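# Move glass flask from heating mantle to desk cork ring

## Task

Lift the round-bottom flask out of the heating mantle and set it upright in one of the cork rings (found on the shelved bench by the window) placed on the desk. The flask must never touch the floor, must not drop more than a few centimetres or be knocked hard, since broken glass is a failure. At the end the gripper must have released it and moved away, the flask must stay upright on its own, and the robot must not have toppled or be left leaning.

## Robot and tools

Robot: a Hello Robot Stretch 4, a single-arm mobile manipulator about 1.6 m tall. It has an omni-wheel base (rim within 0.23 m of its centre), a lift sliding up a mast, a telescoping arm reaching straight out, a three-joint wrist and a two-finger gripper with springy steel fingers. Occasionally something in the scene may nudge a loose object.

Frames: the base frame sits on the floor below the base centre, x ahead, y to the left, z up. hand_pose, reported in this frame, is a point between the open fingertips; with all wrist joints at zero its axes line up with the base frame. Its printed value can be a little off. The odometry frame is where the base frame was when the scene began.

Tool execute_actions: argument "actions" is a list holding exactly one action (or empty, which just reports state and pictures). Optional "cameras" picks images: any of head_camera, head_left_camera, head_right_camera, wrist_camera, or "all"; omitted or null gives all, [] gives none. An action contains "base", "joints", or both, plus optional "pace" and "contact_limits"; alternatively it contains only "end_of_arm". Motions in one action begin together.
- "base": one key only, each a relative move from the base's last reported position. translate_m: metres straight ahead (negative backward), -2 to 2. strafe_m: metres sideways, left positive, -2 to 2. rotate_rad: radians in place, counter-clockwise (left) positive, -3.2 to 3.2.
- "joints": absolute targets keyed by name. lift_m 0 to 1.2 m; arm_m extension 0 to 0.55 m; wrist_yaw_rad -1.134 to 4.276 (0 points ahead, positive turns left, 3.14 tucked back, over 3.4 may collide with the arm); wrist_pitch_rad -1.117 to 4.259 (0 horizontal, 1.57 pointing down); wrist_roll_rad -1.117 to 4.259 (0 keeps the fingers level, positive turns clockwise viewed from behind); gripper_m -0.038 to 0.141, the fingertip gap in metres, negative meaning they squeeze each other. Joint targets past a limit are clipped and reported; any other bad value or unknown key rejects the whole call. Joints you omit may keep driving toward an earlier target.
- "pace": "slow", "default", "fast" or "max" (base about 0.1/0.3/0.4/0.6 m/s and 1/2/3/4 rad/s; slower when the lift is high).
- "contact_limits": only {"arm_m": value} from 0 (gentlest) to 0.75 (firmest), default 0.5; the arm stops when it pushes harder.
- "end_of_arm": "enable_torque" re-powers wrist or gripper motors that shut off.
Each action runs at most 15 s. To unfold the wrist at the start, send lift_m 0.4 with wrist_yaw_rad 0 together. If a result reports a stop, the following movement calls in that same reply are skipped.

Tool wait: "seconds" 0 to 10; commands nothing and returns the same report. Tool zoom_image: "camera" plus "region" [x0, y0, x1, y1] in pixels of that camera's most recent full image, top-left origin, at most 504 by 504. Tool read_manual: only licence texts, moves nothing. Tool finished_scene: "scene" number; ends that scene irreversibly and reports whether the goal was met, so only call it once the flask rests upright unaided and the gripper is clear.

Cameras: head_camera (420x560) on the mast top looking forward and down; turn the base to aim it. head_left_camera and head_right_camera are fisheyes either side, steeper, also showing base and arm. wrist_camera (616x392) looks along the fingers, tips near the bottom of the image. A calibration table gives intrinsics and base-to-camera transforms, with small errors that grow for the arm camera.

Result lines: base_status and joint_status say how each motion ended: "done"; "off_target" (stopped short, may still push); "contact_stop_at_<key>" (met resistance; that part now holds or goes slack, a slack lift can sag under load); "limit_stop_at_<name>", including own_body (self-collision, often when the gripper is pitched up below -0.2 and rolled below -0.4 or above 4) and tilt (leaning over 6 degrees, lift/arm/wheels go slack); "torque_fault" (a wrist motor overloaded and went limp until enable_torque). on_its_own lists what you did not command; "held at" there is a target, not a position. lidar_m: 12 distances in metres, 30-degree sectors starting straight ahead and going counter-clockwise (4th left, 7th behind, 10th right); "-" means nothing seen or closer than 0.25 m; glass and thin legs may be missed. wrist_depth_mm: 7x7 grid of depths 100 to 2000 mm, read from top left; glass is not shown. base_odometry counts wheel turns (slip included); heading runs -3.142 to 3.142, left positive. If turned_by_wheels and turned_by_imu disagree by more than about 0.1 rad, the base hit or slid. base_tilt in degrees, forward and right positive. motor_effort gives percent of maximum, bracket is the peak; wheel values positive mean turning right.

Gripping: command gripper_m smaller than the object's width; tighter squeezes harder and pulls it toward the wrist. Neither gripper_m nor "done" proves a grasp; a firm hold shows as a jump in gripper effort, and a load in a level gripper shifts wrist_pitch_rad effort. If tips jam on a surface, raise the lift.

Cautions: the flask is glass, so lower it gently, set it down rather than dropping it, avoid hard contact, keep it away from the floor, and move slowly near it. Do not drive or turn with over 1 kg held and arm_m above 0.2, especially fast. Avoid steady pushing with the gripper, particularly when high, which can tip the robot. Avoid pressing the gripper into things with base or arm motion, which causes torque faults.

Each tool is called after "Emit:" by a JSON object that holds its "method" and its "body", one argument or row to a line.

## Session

Emit:
{"method": "execute_actions", "body": {
  "actions": [
    {"joints":{"lift_m":0.4,"wrist_yaw_rad":0}}
  ],
  "cameras": ["head_left_camera","head_camera"]
}}

Emit:
{"method": "execute_actions", "body": {
  "actions": [
    {"base":{"rotate_rad":2.1}}
  ],
  "cameras": ["head_left_camera","head_camera"]
}}

Emit:
{"method": "execute_actions", "body": {
  "actions": [
    {"base":{"rotate_rad":2.1}}
  ],
  "cameras": ["head_left_camera","head_camera"]
}}

Scene clock: 2.40 s.
base_odometry: x=+0.000 y=+0.000 heading=+0.000 (m, m, rad; odometry frame)
turned_by_wheels: +0.000 (rad since the last result)
turned_by_imu: +0.000 (rad since the last result)
base_tilt: forward=-0.6 right=+0.1 (deg)
lidar_m: 1.57 1.51 1.60 1.09 1.01 1.08 1.45 1.63 1.72 1.34 1.26 1.33
base_status: not commanded
joint_positions: lift_m=+0.400 arm_m=+0.001 wrist_yaw_rad=+0.001 wrist_pitch_rad=-0.008 wrist_roll_rad=-0.010 gripper_m=+0.057
joint_status: all done
motor_effort: lift_m=+23(23) arm_m=+0(0) wrist_yaw_rad=-3(7) wrist_pitch_rad=-6(8) wrist_roll_rad=+0(1) gripper_m=-2(3) wheel_0=+0(1) wheel_1=+0(0) wheel_2=+0(0) (%)
hand_pose: x=+0.4605 y=-0.0873 z=+0.5802 quat_wxyz=(+1.000, -0.005, -0.004, +0.000) (m; base frame)
wrist_depth_mm: 1756 1921 - - - 1863 1537 / 1708 1430 - - - 1708 1042 / 1708 1921 - - - 1255 1042 / 1808 1983 - - - 1281 1060 / 1808 1983 - - 1537 1281 1042 / 1808 1756 194 1756 197 1255 1078 / 1366 1308 1336 108 1308 1182 1118
pictures: head_camera, head_left_camera
Images, in order (width x height): head_camera 420x560, head_left_camera 420x672.

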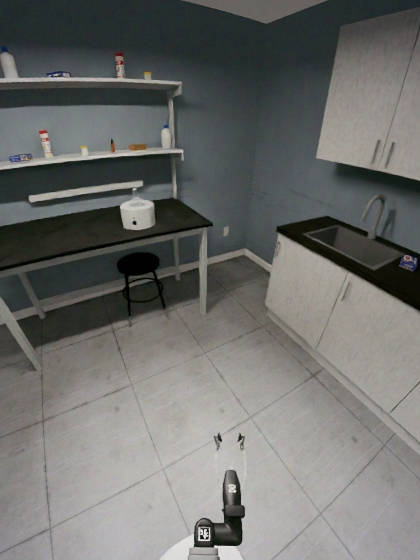

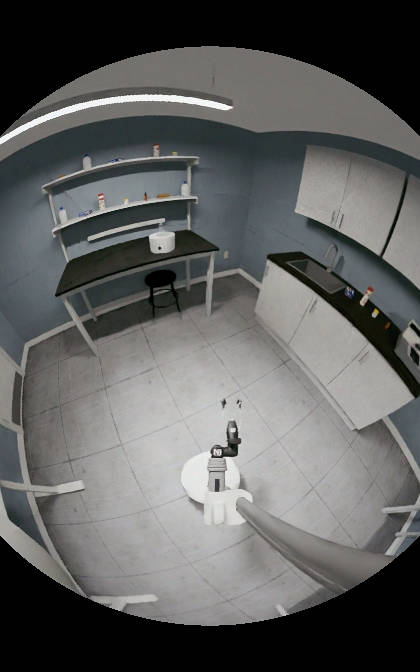

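Scene clock: 4.73 s.
base_odometry: x=+0.000 y=+0.000 heading=+2.100 (m, m, rad; odometry frame)
turned_by_wheels: +2.100 (rad since the last result)
turned_by_imu: +2.114 (rad since the last result)
base_tilt: forward=-0.6 right=+0.0 (deg)
lidar_m: 0.98 1.05 1.44 1.64 1.72 1.38 1.30 1.34 1.57 1.49 1.57 1.06
base_status: done
joint_positions: lift_m=+0.400 arm_m=+0.001 wrist_yaw_rad=+0.000 wrist_pitch_rad=-0.008 wrist_roll_rad=-0.010 gripper_m=+0.057
joint_status: not commanded
motor_effort: lift_m=+21(23) arm_m=+0(1) wrist_yaw_rad=-3(3) wrist_pitch_rad=-5(4) wrist_roll_rad=+0(1) gripper_m=-5(4) wheel_0=-1(8) wheel_1=-1(5) wheel_2=-1(6) (%)
hand_pose: x=+0.4605 y=-0.0874 z=+0.5803 quat_wxyz=(+1.000, -0.005, -0.004, +0.000) (m; base frame)
wrist_depth_mm: 1618 1618 1618 866 878 1618 1618 / 1078 1098 1098 1118 1182 1618 1618 / 1618 1661 1618 1618 1618 1618 1618 / 1618 1618 1618 1661 1661 1661 1576 / 1661 1618 1618 1661 1618 1661 1618 / 1661 1661 194 1661 197 1661 1661 / 1366 1308 1308 108 1281 1182 1229
pictures: head_camera, head_left_camera
Images, in order (width x height): head_camera 420x560, head_left_camera 420x672.

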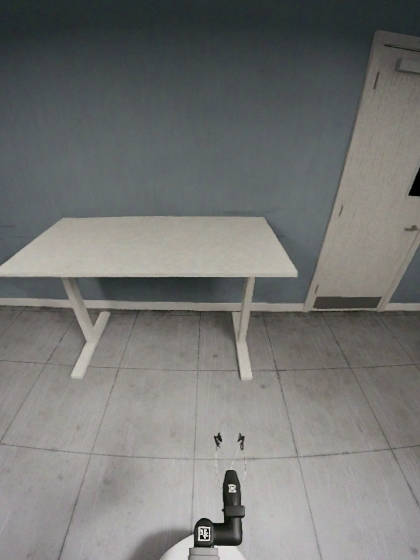

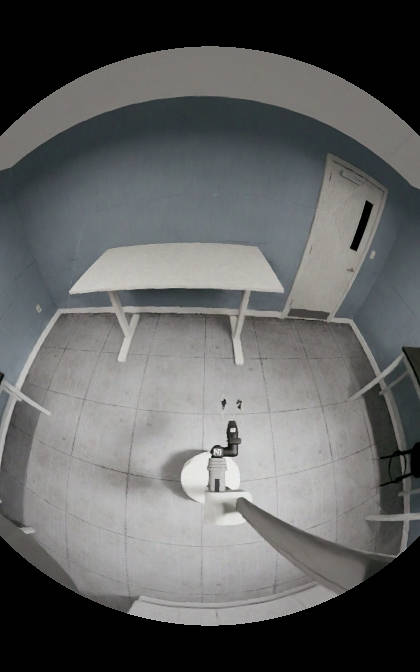

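Scene clock: 7.07 s.
base_odometry: x=+0.000 y=+0.000 heading=-2.084 (m, m, rad; odometry frame)
turned_by_wheels: +2.100 (rad since the last result)
turned_by_imu: +2.114 (rad since the last result)
base_tilt: forward=-0.6 right=+0.0 (deg)
lidar_m: 1.70 1.36 1.28 1.35 1.58 1.54 1.64 1.07 1.00 1.04 1.42 1.63
base_status: done
joint_positions: lift_m=+0.400 arm_m=+0.001 wrist_yaw_rad=+0.000 wrist_pitch_rad=-0.008 wrist_roll_rad=-0.010 gripper_m=+0.057
joint_status: not commanded
motor_effort: lift_m=+21(21) arm_m=+0(0) wrist_yaw_rad=-2(2) wrist_pitch_rad=-6(7) wrist_roll_rad=+0(2) gripper_m=-4(5) wheel_0=-1(6) wheel_1=-1(7) wheel_2=-1(8) (%)
hand_pose: x=+0.4605 y=-0.0874 z=+0.5803 quat_wxyz=(+1.000, -0.005, -0.004, +0.000) (m; base frame)
wrist_depth_mm: 1756 - - - - 1983 1756 / 1708 - - - - 1983 1808 / 1756 - - - - 1921 1464 / 1756 - - - - - 1863 / 1756 - - - - - 1863 / 1661 1921 195 1863 198 1756 1756 / 1366 1308 1308 108 1308 1205 1255
pictures: head_camera, head_left_camera
Images, in order (width x height): head_camera 420x560, head_left_camera 420x672.

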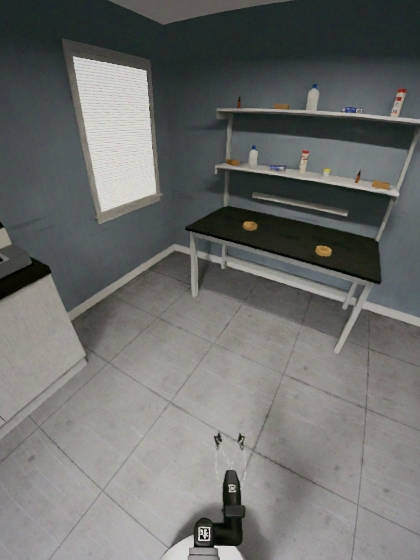

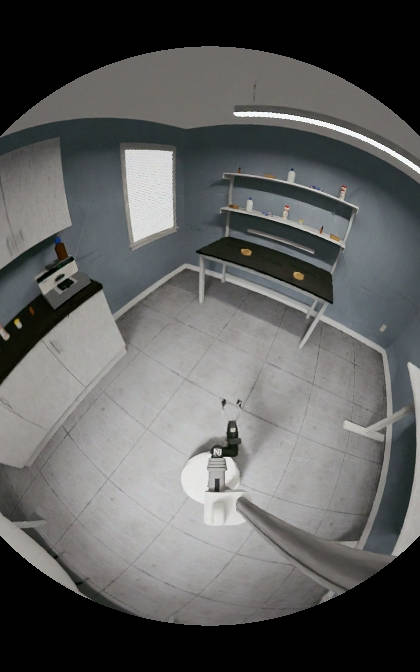

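Emit:
{"method": "execute_actions", "body": {
  "actions": [
    {"base":{"rotate_rad":-0.54},"joints":{"lift_m":1.0,"wrist_pitch_rad":1.57,"gripper_m":0.141}}
  ],
  "cameras": []
}}

Emit:
{"method": "execute_actions", "body": {
  "actions": [
    {"base":{"translate_m":0.95}}
  ],
  "cameras": ["head_camera"]
}}

Scene clock: 14.83 s.
base_odometry: x=+0.000 y=+0.000 heading=-2.623 (m, m, rad; odometry frame)
turned_by_wheels: -0.540 (rad since the last result)
turned_by_imu: -0.542 (rad since the last result)
base_tilt: forward=-0.7 right=+0.0 (deg)
lidar_m: 1.61 1.69 1.37 1.30 1.37 1.61 1.55 1.54 1.08 1.01 1.05 1.35
base_status: done
joint_positions: lift_m=+1.000 arm_m=+0.001 wrist_yaw_rad=+0.000 wrist_pitch_rad=+1.570 wrist_roll_rad=-0.010 gripper_m=+0.141
joint_status: all done
motor_effort: lift_m=+22(24) arm_m=-1(1) wrist_yaw_rad=-1(1) wrist_pitch_rad=-2(4) wrist_roll_rad=-1(1) gripper_m=+2(4) wheel_0=+1(5) wheel_1=+1(7) wheel_2=+0(5) (%)
hand_pose: x=+0.1723 y=-0.0874 z=+0.8894 quat_wxyz=(+0.707, -0.004, +0.707, +0.004) (m; base frame)
wrist_depth_mm: 1118 1118 1098 1098 1098 1078 1098 / 1118 1138 1118 1118 1118 1098 1098 / 1138 1118 1118 1118 1118 1118 1098 / 1138 1138 1138 960 1118 1118 1118 / 1160 1138 917 917 1138 1138 1138 / 1182 1160 917 917 1138 1138 1138 / 1182 1182 1160 108 1160 1160 1160
pictures: none
No camera images: the call's "cameras" was empty. Leave "cameras" out to get every camera's image.

Scene clock: 19.47 s.
base_odometry: x=-0.825 y=-0.471 heading=-2.623 (m, m, rad; odometry frame)
turned_by_wheels: +0.000 (rad since the last result)
turned_by_imu: -0.002 (rad since the last result)
base_tilt: forward=-0.6 right=+0.0 (deg)
lidar_m: 0.68 0.71 0.96 1.70 1.39 1.89 3.21 1.52 1.03 0.93 1.81 0.70
base_status: done
joint_positions: lift_m=+1.000 arm_m=+0.001 wrist_yaw_rad=+0.000 wrist_pitch_rad=+1.570 wrist_roll_rad=-0.010 gripper_m=+0.141
joint_status: not commanded
motor_effort: lift_m=+21(22) arm_m=+0(0) wrist_yaw_rad=-3(1) wrist_pitch_rad=+2(2) wrist_roll_rad=+0(2) gripper_m=+2(2) wheel_0=-1(6) wheel_1=+0(4) wheel_2=+2(5) (%)
hand_pose: x=+0.1723 y=-0.0874 z=+0.8895 quat_wxyz=(+0.707, -0.004, +0.707, +0.004) (m; base frame)
wrist_depth_mm: 1118 1098 1098 1098 1098 1098 1098 / 1118 1138 1098 1118 1118 1118 1118 / 1138 1118 1138 1118 1118 1118 1098 / 1160 1138 1138 960 1138 1118 1118 / 1160 1138 917 917 1138 1118 1118 / 1160 1160 931 931 1138 1138 1138 / 1182 1182 1160 108 1138 1138 1138
pictures: head_camera
Images, in order (width x height): head_camera 420x560.

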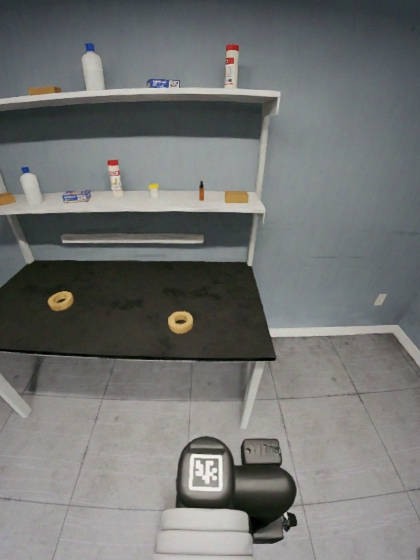

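Emit:
{"method": "execute_actions", "body": {
  "actions": [
    {"base":{"strafe_m":0.21},"joints":{"lift_m":1.1}}
  ],
  "cameras": []
}}

Emit:
{"method": "execute_actions", "body": {
  "actions": [
    {"base":{"translate_m":0.3},"joints":{"arm_m":0.4}}
  ],
  "cameras": ["wrist_camera"]
}}

Scene clock: 28.27 s.
base_odometry: x=-0.721 y=-0.653 heading=-2.623 (m, m, rad; odometry frame)
turned_by_wheels: +0.000 (rad since the last result)
turned_by_imu: +0.001 (rad since the last result)
base_tilt: forward=-0.6 right=+0.0 (deg)
lidar_m: 0.67 0.70 0.97 1.70 1.20 1.56 2.60 2.63 1.24 1.15 2.05 0.70
base_status: done
joint_positions: lift_m=+1.100 arm_m=+0.001 wrist_yaw_rad=+0.000 wrist_pitch_rad=+1.570 wrist_roll_rad=-0.010 gripper_m=+0.141
joint_status: all done
motor_effort: lift_m=+23(23) arm_m=+0(0) wrist_yaw_rad=-2(2) wrist_pitch_rad=+0(1) wrist_roll_rad=-1(0) gripper_m=+1(1) wheel_0=+1(7) wheel_1=-1(8) wheel_2=+1(2) (%)
hand_pose: x=+0.1723 y=-0.0874 z=+0.9894 quat_wxyz=(+0.707, -0.004, +0.707, +0.004) (m; base frame)
wrist_depth_mm: 1229 1205 1229 1205 1205 1182 1205 / 1205 1205 1205 1182 1182 1205 1205 / 1229 1255 1229 1229 1205 1229 1205 / 1255 1255 1229 1060 1229 1229 1205 / 1255 1255 1025 1025 1229 1229 1205 / 1281 1255 1025 1025 1255 1229 1255 / 1281 1281 1255 108 1255 1255 1255
pictures: none
No camera images: the call's "cameras" was empty. Leave "cameras" out to get every camera's image.

Scene clock: 30.73 s.
base_odometry: x=-0.982 y=-0.802 heading=-2.623 (m, m, rad; odometry frame)
turned_by_wheels: +0.000 (rad since the last result)
turned_by_imu: +0.000 (rad since the last result)
base_tilt: forward=-0.6 right=+0.0 (deg)
lidar_m: 0.37 0.38 0.53 1.75 1.36 1.58 3.52 1.77 1.24 1.16 0.57 0.40
base_status: done
joint_positions: lift_m=+1.100 arm_m=+0.399 wrist_yaw_rad=+0.000 wrist_pitch_rad=+1.570 wrist_roll_rad=-0.010 gripper_m=+0.141
joint_status: all done
motor_effort: lift_m=+22(23) arm_m=+8(9) wrist_yaw_rad=-3(3) wrist_pitch_rad=+0(0) wrist_roll_rad=-1(0) gripper_m=+1(2) wheel_0=+1(5) wheel_1=+1(4) wheel_2=+1(8) (%)
hand_pose: x=+0.5698 y=-0.0874 z=+0.9895 quat_wxyz=(+0.707, -0.004, +0.707, +0.004) (m; base frame)
wrist_depth_mm: 445 449 442 442 439 439 436 / 452 449 449 445 445 442 439 / 455 452 452 449 449 445 445 / 459 459 455 424 452 452 449 / 462 459 459 436 455 452 455 / 466 466 462 462 459 455 455 / 469 469 469 108 459 1255 1255
pictures: wrist_camera
camera_calibration (this result's frames):
wrist_camera: T_world_to_cam=[[-0.0286207, -0.999435, -0.0176305, -0.0435821], [-0.998789, 0.0278872, 0.0405293, 0.578663], [-0.0400147, 0.0187691, -0.999023, 1.24266], [0, 0, 0, 1]] pos_world=[0.626439, -0.0830183, 1.21722]
Images, in order (width x height): wrist_camera 616x392.

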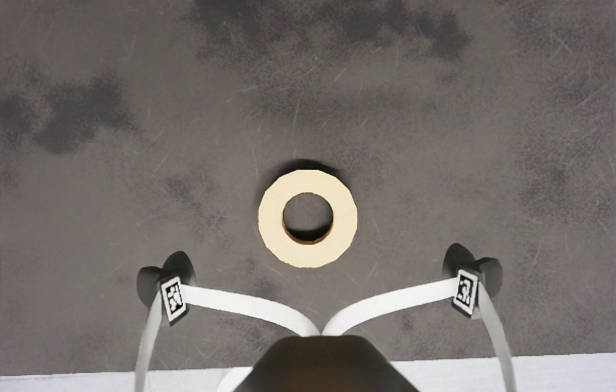

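Emit:
{"method": "execute_actions", "body": {
  "actions": [
    {"base":{"strafe_m":0.011},"joints":{"arm_m":0.415,"lift_m":0.95}}
  ],
  "cameras": ["wrist_camera"]
}}

Scene clock: 37.00 s.
base_odometry: x=-0.976 y=-0.811 heading=-2.623 (m, m, rad; odometry frame)
turned_by_wheels: +0.000 (rad since the last result)
turned_by_imu: +0.001 (rad since the last result)
base_tilt: forward=-0.6 right=+0.0 (deg)
lidar_m: 0.38 0.41 0.55 1.72 1.34 1.56 3.51 1.78 1.25 1.16 0.56 0.39
base_status: done
joint_positions: lift_m=+0.950 arm_m=+0.414 wrist_yaw_rad=+0.000 wrist_pitch_rad=+1.570 wrist_roll_rad=-0.010 gripper_m=+0.141
joint_status: all done
motor_effort: lift_m=+15(19) arm_m=+8(8) wrist_yaw_rad=-1(1) wrist_pitch_rad=-1(1) wrist_roll_rad=-1(0) gripper_m=+3(1) wheel_0=+1(8) wheel_1=-1(8) wheel_2=+0(0) (%)
hand_pose: x=+0.5848 y=-0.0874 z=+0.8400 quat_wxyz=(+0.707, -0.004, +0.707, +0.004) (m; base frame)
wrist_depth_mm: 300 297 297 296 294 294 291 / 300 300 300 298 296 294 294 / 303 301 300 298 298 297 297 / 306 304 303 273 301 298 298 / 307 307 304 304 303 301 301 / 312 309 307 277 304 303 304 / 314 310 310 108 307 307 307
pictures: wrist_camera
camera_calibration (this result's frames):
wrist_camera: T_world_to_cam=[[-0.0286488, -0.999434, -0.0176271, -0.0457752], [-0.998784, 0.0279132, 0.0406471, 0.599537], [-0.040132, 0.0187702, -0.999018, 1.09405], [0, 0, 0, 1]] pos_world=[0.641403, -0.0830198, 1.0678]
Images, in order (width x height): wrist_camera 616x392.

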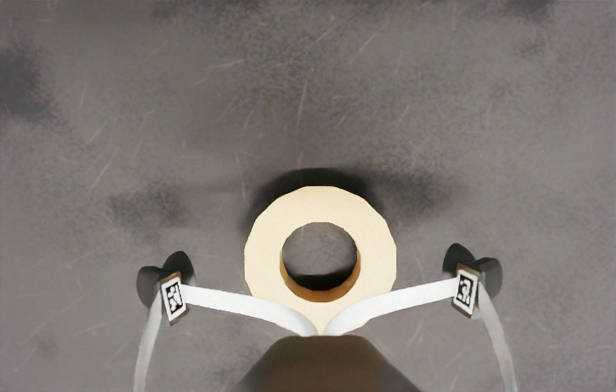

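Emit:
{"method": "execute_actions", "body": {
  "actions": [
    {"joints":{"lift_m":0.9},"pace":"slow"}
  ],
  "cameras": []
}}

Emit:
{"method": "execute_actions", "body": {
  "actions": [
    {"joints":{"gripper_m":0.07}}
  ],
  "cameras": []
}}

Emit:
{"method": "execute_actions", "body": {
  "actions": [
    {"joints":{"lift_m":1.2}}
  ],
  "cameras": ["wrist_camera"]
}}

Emit:
{"method": "execute_actions", "body": {
  "actions": [
    {"base":{"translate_m":-1.0},"joints":{"arm_m":0.1}}
  ],
  "cameras": []
}}

Emit:
{"method": "execute_actions", "body": {
  "actions": [
    {"base":{"rotate_rad":-1.56}}
  ],
  "cameras": []
}}

Emit:
{"method": "execute_actions", "body": {
  "actions": [
    {"base":{"translate_m":0.68}}
  ],
  "cameras": ["head_left_camera"]
}}

Scene clock: 47.00 s.
base_odometry: x=-0.976 y=-0.811 heading=-2.623 (m, m, rad; odometry frame)
turned_by_wheels: +0.000 (rad since the last result)
turned_by_imu: +0.001 (rad since the last result)
base_tilt: forward=-0.6 right=+0.0 (deg)
lidar_m: 0.38 0.39 0.55 1.72 1.33 1.57 3.53 1.79 1.25 1.19 0.57 0.39
base_status: not commanded
joint_positions: lift_m=+0.900 arm_m=+0.414 wrist_yaw_rad=+0.000 wrist_pitch_rad=+1.570 wrist_roll_rad=-0.010 gripper_m=+0.141
joint_status: all done
motor_effort: lift_m=+15(15) arm_m=+8(8) wrist_yaw_rad=-2(1) wrist_pitch_rad=-1(1) wrist_roll_rad=-1(0) gripper_m=+4(2) wheel_0=+2(2) wheel_1=-1(1) wheel_2=+0(0) (%)
hand_pose: x=+0.5848 y=-0.0874 z=+0.7900 quat_wxyz=(+0.707, -0.004, +0.707, +0.004) (m; base frame)
wrist_depth_mm: 249 248 248 246 245 245 243 / 250 250 248 248 247 246 245 / 253 252 251 250 249 248 247 / 255 253 252 222 250 250 249 / 257 256 255 253 224 251 251 / 259 257 226 246 225 254 253 / 262 260 260 108 257 255 256
pictures: none
No camera images: the call's "cameras" was empty. Leave "cameras" out to get every camera's image.

Scene clock: 48.73 s.
base_odometry: x=-0.976 y=-0.811 heading=-2.623 (m, m, rad; odometry frame)
turned_by_wheels: +0.000 (rad since the last result)
turned_by_imu: +0.000 (rad since the last result)
base_tilt: forward=-0.6 right=+0.0 (deg)
lidar_m: 0.37 0.40 0.53 1.71 1.31 1.57 3.52 1.81 1.21 1.19 0.55 0.40
base_status: not commanded
joint_positions: lift_m=+0.900 arm_m=+0.414 wrist_yaw_rad=+0.000 wrist_pitch_rad=+1.570 wrist_roll_rad=-0.010 gripper_m=+0.071
joint_status: all done
motor_effort: lift_m=+15(15) arm_m=+8(8) wrist_yaw_rad=-1(2) wrist_pitch_rad=+0(1) wrist_roll_rad=-1(1) gripper_m=-22(23) wheel_0=+1(2) wheel_1=-1(1) wheel_2=+0(0) (%)
hand_pose: x=+0.5848 y=-0.0874 z=+0.7900 quat_wxyz=(+0.707, -0.004, +0.707, +0.004) (m; base frame)
wrist_depth_mm: 248 248 247 245 244 244 243 / 250 249 249 248 247 246 245 / 253 252 251 249 249 249 248 / 254 254 253 215 251 250 249 / 257 255 217 253 215 252 251 / 259 258 200 245 216 253 253 / 262 259 259 108 256 255 255
pictures: none
No camera images: the call's "cameras" was empty. Leave "cameras" out to get every camera's image.

Scene clock: 51.03 s.
base_odometry: x=-0.976 y=-0.811 heading=-2.623 (m, m, rad; odometry frame)
turned_by_wheels: +0.000 (rad since the last result)
turned_by_imu: +0.000 (rad since the last result)
base_tilt: forward=-0.6 right=+0.0 (deg)
lidar_m: 0.37 0.39 0.55 1.72 1.32 1.55 3.75 1.79 1.22 1.20 0.56 0.39
base_status: not commanded
joint_positions: lift_m=+1.200 arm_m=+0.414 wrist_yaw_rad=+0.000 wrist_pitch_rad=+1.570 wrist_roll_rad=-0.010 gripper_m=+0.071
joint_status: all done
motor_effort: lift_m=+23(25) arm_m=+8(8) wrist_yaw_rad=-3(1) wrist_pitch_rad=+1(0) wrist_roll_rad=+0(1) gripper_m=-23(23) wheel_0=+1(1) wheel_1=-1(1) wheel_2=+0(0) (%)
hand_pose: x=+0.5848 y=-0.0874 z=+1.0894 quat_wxyz=(+0.707, -0.004, +0.707, +0.004) (m; base frame)
wrist_depth_mm: 549 549 539 539 539 535 539 / 554 549 549 544 544 539 539 / 559 549 549 549 554 549 544 / 559 559 554 214 549 554 544 / 569 569 216 559 216 554 554 / 574 564 200 246 216 554 559 / 1397 1366 1366 108 1366 1366 1336
pictures: wrist_camera
camera_calibration (this result's frames):
wrist_camera: T_world_to_cam=[[-0.0286488, -0.999434, -0.0176271, -0.0413792], [-0.998784, 0.0279132, 0.0406471, 0.589406], [-0.040132, 0.0187702, -0.999018, 1.34318], [0, 0, 0, 1]] pos_world=[0.641408, -0.0830198, 1.31718]
Images, in order (width x height): wrist_camera 616x392.

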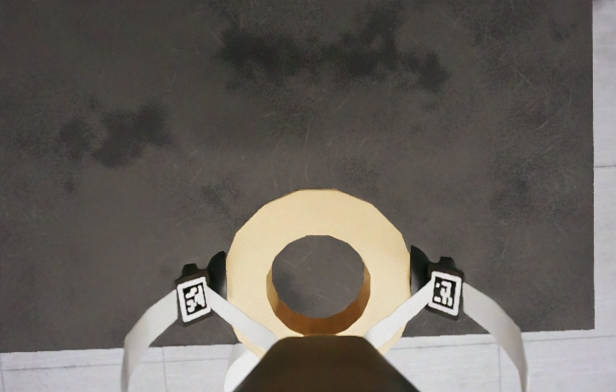

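Scene clock: 55.87 s.
base_odometry: x=-0.108 y=-0.316 heading=-2.623 (m, m, rad; odometry frame)
turned_by_wheels: +0.000 (rad since the last result)
turned_by_imu: +0.004 (rad since the last result)
base_tilt: forward=-0.6 right=+0.1 (deg)
lidar_m: 1.39 1.45 1.80 1.09 1.13 1.53 1.90 1.85 1.31 1.20 1.26 1.47
base_status: done
joint_positions: lift_m=+1.200 arm_m=+0.101 wrist_yaw_rad=+0.000 wrist_pitch_rad=+1.570 wrist_roll_rad=-0.010 gripper_m=+0.071
joint_status: all done
motor_effort: lift_m=+22(23) arm_m=-8(8) wrist_yaw_rad=-3(3) wrist_pitch_rad=-1(1) wrist_roll_rad=-1(1) gripper_m=-25(24) wheel_0=+1(5) wheel_1=+1(4) wheel_2=-2(10) (%)
hand_pose: x=+0.2724 y=-0.0874 z=+1.0894 quat_wxyz=(+0.707, -0.004, +0.707, +0.004) (m; base frame)
wrist_depth_mm: 1308 1308 1308 1308 1308 1281 1281 / 1336 1308 1308 1308 1308 1308 1308 / 1336 1336 1336 1336 1308 1308 1308 / 1336 1366 1336 213 1336 1336 1336 / 1366 1366 217 1138 215 1336 1336 / 1366 1366 200 246 216 1336 1336 / 1397 1397 1397 108 1336 1336 1336
pictures: none
No camera images: the call's "cameras" was empty. Leave "cameras" out to get every camera's image.

Scene clock: 58.70 s.
base_odometry: x=-0.108 y=-0.316 heading=+2.100 (m, m, rad; odometry frame)
turned_by_wheels: -1.560 (rad since the last result)
turned_by_imu: -1.569 (rad since the last result)
base_tilt: forward=-0.6 right=+0.1 (deg)
lidar_m: 1.22 1.24 1.42 1.38 1.47 1.80 1.09 1.11 1.53 1.76 1.85 1.32
base_status: done
joint_positions: lift_m=+1.200 arm_m=+0.101 wrist_yaw_rad=+0.000 wrist_pitch_rad=+1.570 wrist_roll_rad=-0.010 gripper_m=+0.071
joint_status: not commanded
motor_effort: lift_m=+22(22) arm_m=-8(8) wrist_yaw_rad=+0(3) wrist_pitch_rad=+1(1) wrist_roll_rad=-1(0) gripper_m=-22(24) wheel_0=+0(2) wheel_1=+2(5) wheel_2=+0(8) (%)
hand_pose: x=+0.2724 y=-0.0874 z=+1.0894 quat_wxyz=(+0.707, -0.004, +0.707, +0.004) (m; base frame)
wrist_depth_mm: 1308 1308 1308 1308 1308 1308 1281 / 1336 1336 1308 1308 1308 1281 1308 / 1308 1336 1336 1336 1336 1336 1308 / 1336 1336 1336 214 1336 1336 1308 / 1366 1336 216 1118 215 1336 1308 / 1397 1366 199 245 216 1336 1366 / 1397 1366 1366 108 1366 1366 1336
pictures: none
No camera images: the call's "cameras" was empty. Leave "cameras" out to get every camera's image.

Scene clock: 62.43 s.
base_odometry: x=-0.451 y=+0.271 heading=+2.100 (m, m, rad; odometry frame)
turned_by_wheels: +0.000 (rad since the last result)
turned_by_imu: -0.001 (rad since the last result)
base_tilt: forward=-0.6 right=+0.0 (deg)
lidar_m: 0.53 0.57 0.76 1.42 1.46 1.97 1.78 1.81 1.87 1.77 0.81 0.58
base_status: done
joint_positions: lift_m=+1.200 arm_m=+0.101 wrist_yaw_rad=+0.000 wrist_pitch_rad=+1.570 wrist_roll_rad=-0.010 gripper_m=+0.071
joint_status: not commanded
motor_effort: lift_m=+22(22) arm_m=-8(8) wrist_yaw_rad=-1(1) wrist_pitch_rad=-2(0) wrist_roll_rad=-1(2) gripper_m=-23(23) wheel_0=-1(4) wheel_1=+1(6) wheel_2=+0(11) (%)
hand_pose: x=+0.2724 y=-0.0874 z=+1.0894 quat_wxyz=(+0.707, -0.004, +0.707, +0.004) (m; base frame)
wrist_depth_mm: 1308 1336 1308 1308 1281 1308 1281 / 1308 1336 1308 1308 1308 1308 1308 / 1336 1336 1336 1336 1336 1336 1281 / 1366 1366 1366 214 1308 1336 1308 / 1397 1366 216 1118 215 1336 1336 / 1397 1397 200 246 216 1336 1366 / 1397 1366 1397 108 1336 1336 1336
pictures: head_left_camera
Images, in order (width x height): head_left_camera 420x672.

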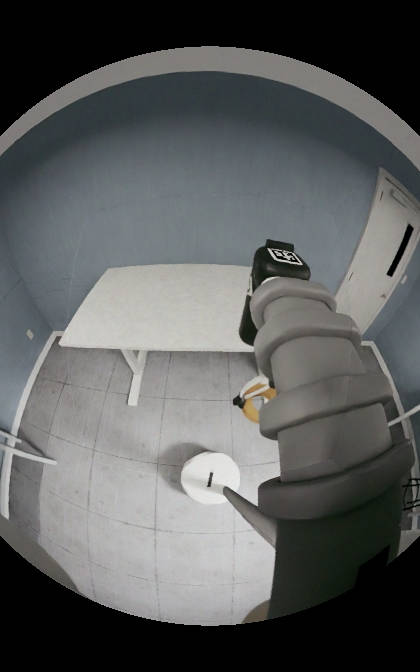

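Emit:
{"method": "execute_actions", "body": {
  "actions": [
    {"joints":{"arm_m":0.53}}
  ],
  "cameras": ["wrist_camera"]
}}

Scene clock: 70.53 s.
base_odometry: x=-0.451 y=+0.271 heading=+2.100 (m, m, rad; odometry frame)
turned_by_wheels: +0.000 (rad since the last result)
turned_by_imu: +0.001 (rad since the last result)
base_tilt: forward=-0.6 right=+0.1 (deg)
lidar_m: 0.54 0.55 0.77 1.41 1.49 2.01 1.78 1.84 1.86 1.77 0.82 0.59
base_status: not commanded
joint_positions: lift_m=+1.200 arm_m=+0.529 wrist_yaw_rad=+0.000 wrist_pitch_rad=+1.570 wrist_roll_rad=-0.010 gripper_m=+0.071
joint_status: all done
motor_effort: lift_m=+22(22) arm_m=+8(9) wrist_yaw_rad=-1(1) wrist_pitch_rad=+0(1) wrist_roll_rad=+0(2) gripper_m=-24(24) wheel_0=-1(1) wheel_1=+1(1) wheel_2=+1(1) (%)
hand_pose: x=+0.6998 y=-0.0874 z=+1.0894 quat_wxyz=(+0.707, -0.004, +0.707, +0.004) (m; base frame)
wrist_depth_mm: 359 357 357 355 353 351 351 / 364 359 359 359 355 355 355 / 364 364 362 362 359 357 357 / 368 368 366 215 362 362 359 / 370 370 217 366 215 364 364 / 375 373 200 246 216 366 366 / 377 377 373 108 373 1336 1336
pictures: wrist_camera
camera_calibration (this result's frames):
wrist_camera: T_world_to_cam=[[-0.0286131, -0.999435, -0.0176321, -0.0381025], [-0.998792, 0.0278806, 0.0404738, 0.704498], [-0.0399594, 0.0187689, -0.999025, 1.34772], [0, 0, 0, 1]] pos_world=[0.756411, -0.0830179, 1.31722]
Images, in order (width x height): wrist_camera 616x392.

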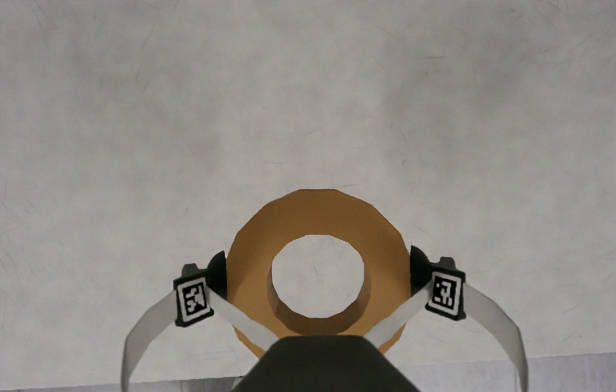

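Emit:
{"method": "execute_actions", "body": {
  "actions": [
    {"joints":{"lift_m":1.09}}
  ],
  "cameras": []
}}

Emit:
{"method": "execute_actions", "body": {
  "actions": [
    {"joints":{"gripper_m":0.141}}
  ],
  "cameras": []
}}

Emit:
{"method": "execute_actions", "body": {
  "actions": [
    {"joints":{"lift_m":1.2}}
  ],
  "cameras": ["wrist_camera"]
}}

Emit:
{"method": "execute_actions", "body": {
  "actions": [
    {"joints":{"arm_m":0.01}}
  ],
  "cameras": []
}}

Emit:
{"method": "execute_actions", "body": {
  "actions": [
    {"base":{"rotate_rad":-1.56},"joints":{"wrist_pitch_rad":0,"lift_m":0.95,"gripper_m":0.1}}
  ],
  "cameras": []
}}

Emit:
{"method": "execute_actions", "body": {
  "actions": [
    {"base":{"strafe_m":-0.85}}
  ],
  "cameras": []
}}

Emit:
{"method": "execute_actions", "body": {
  "actions": [
    {"base":{"translate_m":1.1}}
  ],
  "cameras": ["head_camera","wrist_camera"]
}}

Scene clock: 85.23 s.
base_odometry: x=-0.451 y=+0.271 heading=+2.100 (m, m, rad; odometry frame)
turned_by_wheels: +0.000 (rad since the last result)
turned_by_imu: +0.001 (rad since the last result)
base_tilt: forward=-0.6 right=+0.1 (deg)
lidar_m: 0.52 0.60 0.77 1.41 1.46 2.00 1.78 1.85 1.85 1.76 0.81 0.60
base_status: not commanded
joint_positions: lift_m=+1.090 arm_m=+0.529 wrist_yaw_rad=+0.000 wrist_pitch_rad=+1.570 wrist_roll_rad=-0.010 gripper_m=+0.071
joint_status: all done
motor_effort: lift_m=+15(21) arm_m=+8(8) wrist_yaw_rad=-1(2) wrist_pitch_rad=-1(1) wrist_roll_rad=+1(1) gripper_m=-23(25) wheel_0=-1(0) wheel_1=+1(1) wheel_2=+0(0) (%)
hand_pose: x=+0.6998 y=-0.0874 z=+0.9800 quat_wxyz=(+0.707, -0.004, +0.707, +0.004) (m; base frame)
wrist_depth_mm: 250 250 249 248 246 246 244 / 252 252 250 249 249 247 247 / 254 252 252 251 251 250 250 / 256 256 255 215 252 252 250 / 258 256 216 256 216 254 252 / 259 259 200 246 216 254 255 / 264 262 260 108 258 257 257
pictures: none
No camera images: the call's "cameras" was empty. Leave "cameras" out to get every camera's image.

Scene clock: 86.97 s.
base_odometry: x=-0.451 y=+0.271 heading=+2.100 (m, m, rad; odometry frame)
turned_by_wheels: +0.000 (rad since the last result)
turned_by_imu: +0.000 (rad since the last result)
base_tilt: forward=-0.6 right=+0.0 (deg)
lidar_m: 0.54 0.59 0.78 1.41 1.48 2.00 1.77 1.84 1.85 1.77 0.83 0.59
base_status: not commanded
joint_positions: lift_m=+1.090 arm_m=+0.529 wrist_yaw_rad=+0.000 wrist_pitch_rad=+1.570 wrist_roll_rad=-0.010 gripper_m=+0.141
joint_status: all done
motor_effort: lift_m=+15(15) arm_m=+8(8) wrist_yaw_rad=-3(2) wrist_pitch_rad=+2(0) wrist_roll_rad=+0(1) gripper_m=+2(25) wheel_0=-1(1) wheel_1=+1(1) wheel_2=+1(0) (%)
hand_pose: x=+0.6998 y=-0.0874 z=+0.9800 quat_wxyz=(+0.707, -0.004, +0.707, +0.004) (m; base frame)
wrist_depth_mm: 250 250 249 248 247 246 245 / 252 252 250 250 248 247 247 / 254 253 252 251 251 250 249 / 256 255 255 224 252 252 251 / 259 257 256 255 225 253 253 / 260 259 228 246 227 253 256 / 263 262 260 108 258 258 257
pictures: none
No camera images: the call's "cameras" was empty. Leave "cameras" out to get every camera's image.

Scene clock: 88.47 s.
base_odometry: x=-0.451 y=+0.271 heading=+2.100 (m, m, rad; odometry frame)
turned_by_wheels: +0.000 (rad since the last result)
turned_by_imu: +0.000 (rad since the last result)
base_tilt: forward=-0.6 right=+0.0 (deg)
lidar_m: 0.52 0.55 0.78 1.42 1.47 1.99 1.77 1.83 1.85 1.76 0.79 0.58
base_status: not commanded
joint_positions: lift_m=+1.200 arm_m=+0.529 wrist_yaw_rad=+0.000 wrist_pitch_rad=+1.570 wrist_roll_rad=-0.010 gripper_m=+0.141
joint_status: all done
motor_effort: lift_m=+23(25) arm_m=+8(8) wrist_yaw_rad=-2(3) wrist_pitch_rad=+3(1) wrist_roll_rad=+2(0) gripper_m=+1(0) wheel_0=-1(1) wheel_1=+1(1) wheel_2=+1(0) (%)
hand_pose: x=+0.6998 y=-0.0874 z=+1.0894 quat_wxyz=(+0.707, -0.004, +0.707, +0.004) (m; base frame)
wrist_depth_mm: 359 357 355 355 353 355 351 / 364 359 359 357 355 355 355 / 366 364 364 359 359 359 357 / 370 366 366 351 362 362 359 / 370 368 366 364 364 364 362 / 373 373 370 338 368 366 366 / 379 375 375 108 373 1366 1366
pictures: wrist_camera
camera_calibration (this result's frames):
wrist_camera: T_world_to_cam=[[-0.0286129, -0.999435, -0.0176321, -0.0381029], [-0.998792, 0.0278805, 0.0404738, 0.704506], [-0.0399594, 0.0187689, -0.999025, 1.34769], [0, 0, 0, 1]] pos_world=[0.756417, -0.0830179, 1.31719]
Images, in order (width x height): wrist_camera 616x392.

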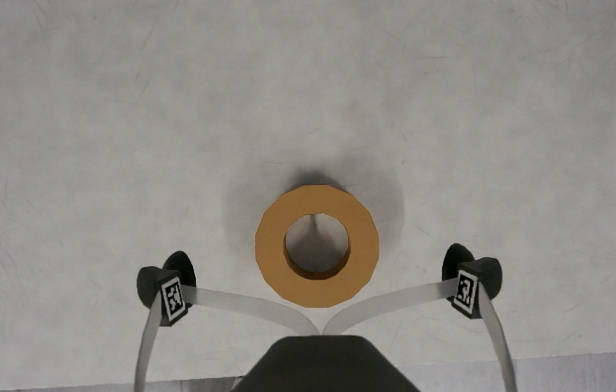

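Scene clock: 91.07 s.
base_odometry: x=-0.451 y=+0.271 heading=+2.100 (m, m, rad; odometry frame)
turned_by_wheels: +0.000 (rad since the last result)
turned_by_imu: +0.000 (rad since the last result)
base_tilt: forward=-0.6 right=+0.1 (deg)
lidar_m: 0.55 0.60 0.76 1.41 1.47 2.00 1.77 1.84 1.85 1.76 0.81 0.57
base_status: not commanded
joint_positions: lift_m=+1.200 arm_m=+0.011 wrist_yaw_rad=+0.000 wrist_pitch_rad=+1.570 wrist_roll_rad=-0.010 gripper_m=+0.141
joint_status: all done
motor_effort: lift_m=+23(23) arm_m=-8(7) wrist_yaw_rad=-1(2) wrist_pitch_rad=+0(2) wrist_roll_rad=-2(0) gripper_m=+2(1) wheel_0=-1(1) wheel_1=+1(1) wheel_2=+1(1) (%)
hand_pose: x=+0.1824 y=-0.0874 z=+1.0894 quat_wxyz=(+0.707, -0.004, +0.707, +0.004) (m; base frame)
wrist_depth_mm: 1308 1336 1308 1281 1281 1308 1281 / 1308 1336 1336 1281 1308 1281 1308 / 1336 1336 1336 1336 1308 1308 1308 / 1366 1336 1366 1160 1336 1308 1336 / 1366 1366 1138 1118 1336 1336 1336 / 1366 1397 1366 1138 1366 1336 1336 / 1397 1397 1397 108 1366 1366 1366
pictures: none
No camera images: the call's "cameras" was empty. Leave "cameras" out to get every camera's image.

Scene clock: 93.90 s.
base_odometry: x=-0.451 y=+0.271 heading=+0.541 (m, m, rad; odometry frame)
turned_by_wheels: -1.560 (rad since the last result)
turned_by_imu: -1.569 (rad since the last result)
base_tilt: forward=-0.6 right=+0.0 (deg)
lidar_m: 1.77 0.81 0.56 0.54 0.57 0.76 1.39 1.43 2.01 1.75 1.82 1.86
base_status: done
joint_positions: lift_m=+0.950 arm_m=+0.011 wrist_yaw_rad=+0.000 wrist_pitch_rad=+0.003 wrist_roll_rad=-0.010 gripper_m=+0.100
joint_status: all done
motor_effort: lift_m=+15(21) arm_m=-8(8) wrist_yaw_rad=-2(0) wrist_pitch_rad=-8(12) wrist_roll_rad=-2(0) gripper_m=+0(1) wheel_0=+0(3) wheel_1=+2(4) wheel_2=+2(6) (%)
hand_pose: x=+0.4708 y=-0.0874 z=+1.1277 quat_wxyz=(+1.000, -0.005, +0.001, +0.000) (m; base frame)
wrist_depth_mm: - - - - - - - / - - - - - - - / - - - - - - - / - - - - - - - / - - - 1863 1618 1661 1661 / - - 200 - - - - / - - - 108 - - -
pictures: none
No camera images: the call's "cameras" was empty. Leave "cameras" out to get every camera's image.

Scene clock: 98.07 s.
base_odometry: x=-0.014 y=-0.458 heading=+0.541 (m, m, rad; odometry frame)
turned_by_wheels: +0.000 (rad since the last result)
turned_by_imu: -0.001 (rad since the last result)
base_tilt: forward=-0.6 right=+0.1 (deg)
lidar_m: 1.73 1.87 1.47 1.41 1.46 1.47 1.40 1.45 0.96 0.89 0.91 1.29
base_status: done
joint_positions: lift_m=+0.950 arm_m=+0.011 wrist_yaw_rad=+0.000 wrist_pitch_rad=+0.003 wrist_roll_rad=-0.010 gripper_m=+0.100
joint_status: not commanded
motor_effort: lift_m=+17(17) arm_m=-8(8) wrist_yaw_rad=-1(2) wrist_pitch_rad=-8(9) wrist_roll_rad=-1(2) gripper_m=+0(4) wheel_0=+1(8) wheel_1=+0(8) wheel_2=+0(2) (%)
hand_pose: x=+0.4708 y=-0.0874 z=+1.1277 quat_wxyz=(+1.000, -0.005, +0.001, +0.000) (m; base frame)
wrist_depth_mm: - - - - - - - / - - - - - - - / - - - - - - - / - - - - - - - / - - 1618 1756 1618 - - / - - 206 1921 1618 - - / - - - 108 - - -
pictures: none
No camera images: the call's "cameras" was empty. Leave "cameras" out to get every camera's image.

Scene clock: 103.23 s.
base_odometry: x=+0.929 y=+0.109 heading=+0.541 (m, m, rad; odometry frame)
turned_by_wheels: +0.000 (rad since the last result)
turned_by_imu: -0.003 (rad since the last result)
base_tilt: forward=-0.6 right=+0.0 (deg)
lidar_m: 0.63 0.69 0.95 1.74 1.52 2.06 3.23 1.32 0.94 0.89 0.91 0.65
base_status: done
joint_positions: lift_m=+0.950 arm_m=+0.011 wrist_yaw_rad=+0.000 wrist_pitch_rad=+0.003 wrist_roll_rad=-0.010 gripper_m=+0.100
joint_status: not commanded
motor_effort: lift_m=+17(17) arm_m=-8(8) wrist_yaw_rad=-1(2) wrist_pitch_rad=-8(10) wrist_roll_rad=+0(0) gripper_m=-1(0) wheel_0=+0(7) wheel_1=-1(5) wheel_2=+1(6) (%)
hand_pose: x=+0.4708 y=-0.0874 z=+1.1277 quat_wxyz=(+1.000, -0.005, +0.001, +0.000) (m; base frame)
wrist_depth_mm: 1229 1229 1205 1229 1205 1229 1205 / 1255 1229 1229 1255 991 1229 1229 / 1255 1255 1255 1255 1229 1229 1229 / 1255 1229 1255 1281 1281 1255 1255 / 1281 1255 1205 707 1255 1255 1281 / 809 798 200 549 640 676 1281 / 564 521 544 108 544 521 512
pictures: head_camera, wrist_camera
camera_calibration (this result's frames):
wrist_camera: T_world_to_cam=[[0.0175314, -0.99943, -0.0288346, -0.0530709], [-0.0440731, 0.0280386, -0.998635, 1.19653], [0.998874, 0.0187783, -0.0435565, -0.189735], [0, 0, 0, 1]] pos_world=[0.243186, -0.0830267, 1.1851]
Images, in order (width x height): head_camera 420x560, wrist_camera 616x392.

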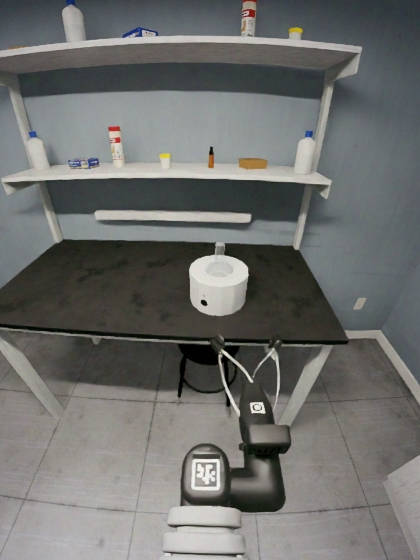

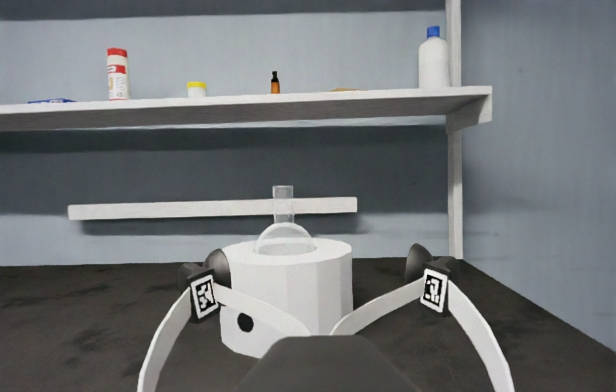

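Emit:
{"method": "execute_actions", "body": {
  "actions": [
    {"base":{"strafe_m":0.054},"joints":{"arm_m":0.33,"lift_m":0.965}}
  ],
  "cameras": ["wrist_camera"]
}}

Scene clock: 109.37 s.
base_odometry: x=+0.901 y=+0.155 heading=+0.541 (m, m, rad; odometry frame)
turned_by_wheels: +0.000 (rad since the last result)
turned_by_imu: +0.001 (rad since the last result)
base_tilt: forward=-0.6 right=+0.0 (deg)
lidar_m: 0.66 0.70 0.99 1.73 1.47 1.92 2.61 1.37 0.99 0.93 0.97 0.68
base_status: done
joint_positions: lift_m=+0.965 arm_m=+0.329 wrist_yaw_rad=+0.000 wrist_pitch_rad=+0.002 wrist_roll_rad=-0.010 gripper_m=+0.100
joint_status: all done
motor_effort: lift_m=+23(24) arm_m=+8(8) wrist_yaw_rad=-1(2) wrist_pitch_rad=-8(8) wrist_roll_rad=-2(0) gripper_m=-1(0) wheel_0=+0(6) wheel_1=-1(7) wheel_2=+0(1) (%)
hand_pose: x=+0.7880 y=-0.0874 z=+1.1423 quat_wxyz=(+1.000, -0.005, +0.001, +0.000) (m; base frame)
wrist_depth_mm: 917 917 904 904 891 904 891 / 676 691 640 654 683 707 640 / 931 931 917 931 917 917 904 / 931 931 931 917 917 931 917 / 931 946 931 946 946 917 931 / 854 831 199 399 336 707 820 / 591 544 303 108 286 512 539
pictures: wrist_camera
camera_calibration (this result's frames):
wrist_camera: T_world_to_cam=[[0.0176134, -0.999429, -0.0288276, -0.0582633], [-0.0436763, 0.0280354, -0.998652, 1.22482], [0.99889, 0.0188488, -0.0431576, -0.50645], [0, 0, 0, 1]] pos_world=[0.56041, -0.0830224, 1.19963]
Images, in order (width x height): wrist_camera 616x392.

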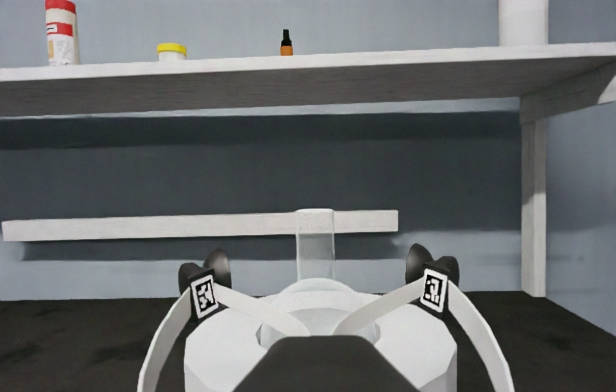

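Same view as before; repeat, slightly lower.

Emit:
{"method": "execute_actions", "body": {
  "actions": [
    {"joints":{"arm_m":0.435,"lift_m":0.96},"pace":"slow"}
  ],
  "cameras": ["wrist_camera"]
}}

Emit:
{"method": "execute_actions", "body": {
  "actions": [
    {"joints":{"gripper_m":0.005},"pace":"slow"}
  ],
  "cameras": ["wrist_camera"]
}}

Emit:
{"method": "execute_actions", "body": {
  "actions": [
    {"joints":{"lift_m":1.13},"pace":"slow"}
  ],
  "cameras": ["wrist_camera"]
}}

Scene clock: 117.97 s.
base_odometry: x=+0.901 y=+0.155 heading=+0.541 (m, m, rad; odometry frame)
turned_by_wheels: +0.000 (rad since the last result)
turned_by_imu: +0.001 (rad since the last result)
base_tilt: forward=-0.6 right=+0.0 (deg)
lidar_m: 0.64 0.68 0.99 1.71 1.44 1.92 2.61 1.37 0.99 0.94 0.99 0.67
base_status: not commanded
joint_positions: lift_m=+0.960 arm_m=+0.434 wrist_yaw_rad=+0.000 wrist_pitch_rad=+0.002 wrist_roll_rad=-0.010 gripper_m=+0.100
joint_status: all done
motor_effort: lift_m=+15(22) arm_m=+8(6) wrist_yaw_rad=-1(2) wrist_pitch_rad=-6(5) wrist_roll_rad=-2(0) gripper_m=+1(1) wheel_0=+0(1) wheel_1=-1(1) wheel_2=+0(0) (%)
hand_pose: x=+0.8930 y=-0.0874 z=+1.1379 quat_wxyz=(+1.000, -0.005, +0.001, +0.000) (m; base frame)
wrist_depth_mm: 621 559 484 492 504 469 477 / 615 640 654 676 699 715 654 / 820 831 809 809 809 809 809 / 820 809 820 820 820 820 820 / 842 831 741 820 831 820 820 / 831 831 200 820 327 691 732 / 580 539 278 108 277 267 530
pictures: wrist_camera
camera_calibration (this result's frames):
wrist_camera: T_world_to_cam=[[0.0176136, -0.999429, -0.0288276, -0.0602384], [-0.0436764, 0.0280354, -0.998652, 1.22504], [0.99889, 0.0188489, -0.0431577, -0.61149], [0, 0, 0, 1]] pos_world=[0.665378, -0.0830224, 1.19526]
Images, in order (width x height): wrist_camera 616x392.

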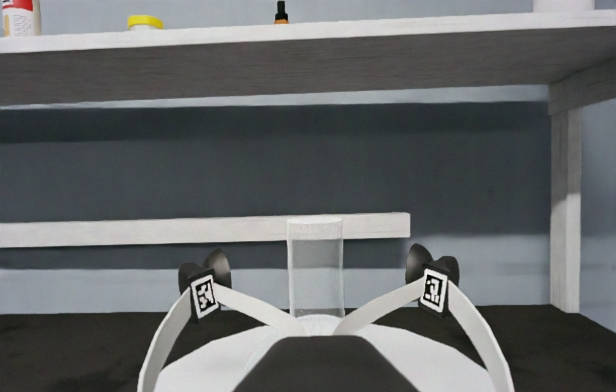

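Scene clock: 121.57 s.
base_odometry: x=+0.901 y=+0.155 heading=+0.541 (m, m, rad; odometry frame)
turned_by_wheels: +0.000 (rad since the last result)
turned_by_imu: +0.001 (rad since the last result)
base_tilt: forward=-0.6 right=+0.0 (deg)
lidar_m: 0.65 0.66 0.97 1.74 1.45 1.92 2.60 1.38 1.00 0.94 0.98 0.67
base_status: not commanded
joint_positions: lift_m=+0.960 arm_m=+0.434 wrist_yaw_rad=+0.001 wrist_pitch_rad=+0.001 wrist_roll_rad=-0.010 gripper_m=+0.005
joint_status: all done
motor_effort: lift_m=+15(15) arm_m=+8(8) wrist_yaw_rad=-3(2) wrist_pitch_rad=-3(5) wrist_roll_rad=+0(1) gripper_m=-18(19) wheel_0=+1(0) wheel_1=-1(1) wheel_2=+0(0) (%)
hand_pose: x=+0.8931 y=-0.0873 z=+1.1383 quat_wxyz=(+1.000, -0.005, +0.000, +0.000) (m; base frame)
wrist_depth_mm: 627 564 788 488 500 469 473 / 609 627 654 668 691 715 647 / 820 820 820 820 820 820 809 / 831 820 820 820 809 820 809 / 831 831 831 732 831 820 820 / 842 831 189 732 189 759 732 / 585 544 281 108 281 254 535
pictures: wrist_camera
camera_calibration (this result's frames):
wrist_camera: T_world_to_cam=[[0.0181168, -0.999421, -0.0288066, -0.0605683], [-0.0424684, 0.0280161, -0.998705, 1.22437], [0.998934, 0.0193167, -0.0419362, -0.613009], [0, 0, 0, 1]] pos_world=[0.66545, -0.082994, 1.19533]
Images, in order (width x height): wrist_camera 616x392.

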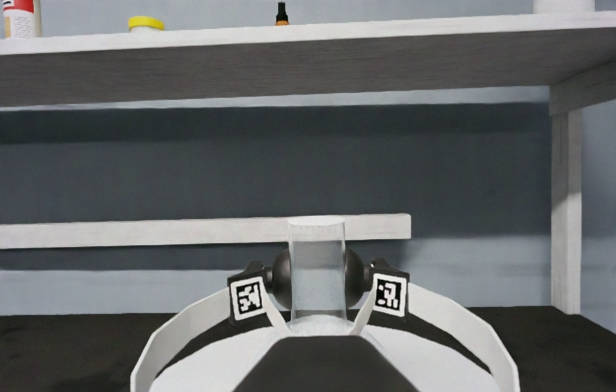

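Scene clock: 123.73 s.
base_odometry: x=+0.901 y=+0.155 heading=+0.541 (m, m, rad; odometry frame)
turned_by_wheels: +0.000 (rad since the last result)
turned_by_imu: +0.000 (rad since the last result)
base_tilt: forward=-0.6 right=+0.0 (deg)
lidar_m: 0.63 0.68 0.98 1.76 1.45 1.91 2.63 1.37 1.00 0.94 0.99 0.67
base_status: not commanded
joint_positions: lift_m=+1.130 arm_m=+0.434 wrist_yaw_rad=+0.000 wrist_pitch_rad=+0.004 wrist_roll_rad=-0.010 gripper_m=+0.005
joint_status: all done
motor_effort: lift_m=+23(24) arm_m=+7(7) wrist_yaw_rad=-4(5) wrist_pitch_rad=-13(13) wrist_roll_rad=-3(1) gripper_m=-19(23) wheel_0=+1(1) wheel_1=-1(1) wheel_2=+0(0) (%)
hand_pose: x=+0.8931 y=-0.0873 z=+1.3066 quat_wxyz=(+1.000, -0.005, +0.002, +0.000) (m; base frame)
wrist_depth_mm: 798 798 798 798 798 809 798 / 809 809 809 809 809 809 539 / 820 809 809 809 647 809 535 / 831 820 820 820 820 820 723 / 831 831 831 820 820 831 820 / 831 842 189 750 190 831 831 / 854 842 842 108 842 842 831
pictures: wrist_camera
camera_calibration (this result's frames):
wrist_camera: T_world_to_cam=[[0.0179241, -0.999423, -0.0288622, -0.055502], [-0.0456819, 0.0280181, -0.998563, 1.39521], [0.998795, 0.0192168, -0.0451533, -0.601622], [0, 0, 0, 1]] pos_world=[0.665628, -0.0829999, 1.36444]
Images, in order (width x height): wrist_camera 616x392.

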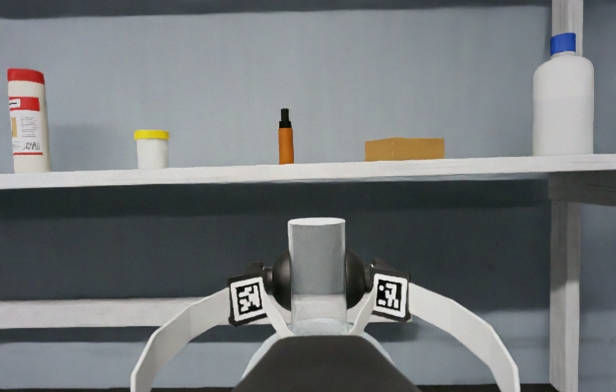

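Emit:
{"method": "execute_actions", "body": {
  "actions": [
    {"base":{"translate_m":-1.1},"joints":{"arm_m":0.01}}
  ],
  "cameras": []
}}

Emit:
{"method": "execute_actions", "body": {
  "actions": [
    {"base":{"strafe_m":0.796}}
  ],
  "cameras": []
}}

Emit:
{"method": "execute_actions", "body": {
  "actions": [
    {"base":{"rotate_rad":1.56},"pace":"slow"}
  ],
  "cameras": ["head_camera"]
}}

Scene clock: 135.10 s.
base_odometry: x=-0.042 y=-0.411 heading=+0.541 (m, m, rad; odometry frame)
turned_by_wheels: +0.000 (rad since the last result)
turned_by_imu: +0.005 (rad since the last result)
base_tilt: forward=-0.6 right=+0.0 (deg)
lidar_m: 1.75 1.85 1.42 1.36 1.42 1.46 1.42 1.47 0.97 0.94 0.99 1.36
base_status: done
joint_positions: lift_m=+1.130 arm_m=+0.011 wrist_yaw_rad=+0.000 wrist_pitch_rad=+0.004 wrist_roll_rad=-0.010 gripper_m=+0.005
joint_status: all done
motor_effort: lift_m=+23(23) arm_m=-8(10) wrist_yaw_rad=+0(2) wrist_pitch_rad=-13(13) wrist_roll_rad=+2(0) gripper_m=-20(20) wheel_0=-1(6) wheel_1=+1(4) wheel_2=+0(10) (%)
hand_pose: x=+0.4708 y=-0.0875 z=+1.3066 quat_wxyz=(+1.000, -0.005, +0.002, +0.000) (m; base frame)
wrist_depth_mm: - - - - - - - / - - - - - - - / - - - - - - - / - - - - - - - / - - - 1756 - - - / - 1708 189 1618 189 - - / - - - 108 - - -
pictures: none
No camera images: the call's "cameras" was empty. Leave "cameras" out to get every camera's image.

Scene clock: 139.07 s.
base_odometry: x=-0.451 y=+0.271 heading=+0.541 (m, m, rad; odometry frame)
turned_by_wheels: +0.000 (rad since the last result)
turned_by_imu: +0.003 (rad since the last result)
base_tilt: forward=-0.6 right=+0.1 (deg)
lidar_m: 1.76 0.81 0.58 0.54 0.58 0.77 1.44 1.46 2.04 1.75 1.84 1.83
base_status: done
joint_positions: lift_m=+1.130 arm_m=+0.011 wrist_yaw_rad=+0.000 wrist_pitch_rad=+0.004 wrist_roll_rad=-0.010 gripper_m=+0.005
joint_status: not commanded
motor_effort: lift_m=+22(23) arm_m=-8(8) wrist_yaw_rad=-2(1) wrist_pitch_rad=-13(11) wrist_roll_rad=+0(1) gripper_m=-20(20) wheel_0=+0(12) wheel_1=+0(6) wheel_2=+0(1) (%)
hand_pose: x=+0.4708 y=-0.0874 z=+1.3067 quat_wxyz=(+1.000, -0.005, +0.002, +0.000) (m; base frame)
wrist_depth_mm: - - - - - - - / - - - - - - - / - - - - - - - / - - - - - - - / - - - - - 1756 - / - - 189 1618 189 - - / - - - 108 - - -
pictures: none
No camera images: the call's "cameras" was empty. Leave "cameras" out to get every camera's image.

Scene clock: 141.90 s.
base_odometry: x=-0.451 y=+0.271 heading=+2.101 (m, m, rad; odometry frame)
turned_by_wheels: +1.560 (rad since the last result)
turned_by_imu: +1.570 (rad since the last result)
base_tilt: forward=-0.6 right=+0.0 (deg)
lidar_m: 0.51 0.54 0.74 1.41 1.47 2.02 1.78 1.84 1.84 1.76 0.81 0.57
base_status: done
joint_positions: lift_m=+1.130 arm_m=+0.011 wrist_yaw_rad=+0.000 wrist_pitch_rad=+0.004 wrist_roll_rad=-0.010 gripper_m=+0.005
joint_status: not commanded
motor_effort: lift_m=+22(22) arm_m=-8(8) wrist_yaw_rad=-1(2) wrist_pitch_rad=-13(13) wrist_roll_rad=-3(0) gripper_m=-21(17) wheel_0=-1(5) wheel_1=+0(5) wheel_2=-2(5) (%)
hand_pose: x=+0.4708 y=-0.0874 z=+1.3067 quat_wxyz=(+1.000, -0.005, +0.002, +0.000) (m; base frame)
wrist_depth_mm: 1118 1118 1118 1118 1098 1118 1118 / 1118 1118 1118 1118 1118 1138 1118 / 1118 1118 1138 1138 1138 1160 1138 / 1138 1160 1160 1138 1138 1138 1160 / 1138 1160 1138 1160 1160 1160 1160 / 1160 1160 189 1078 189 1118 1182 / 854 798 831 108 820 750 788
pictures: head_camera
Images, in order (width x height): head_camera 420x560.

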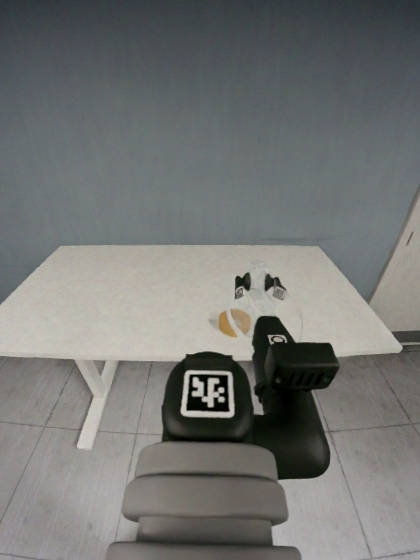

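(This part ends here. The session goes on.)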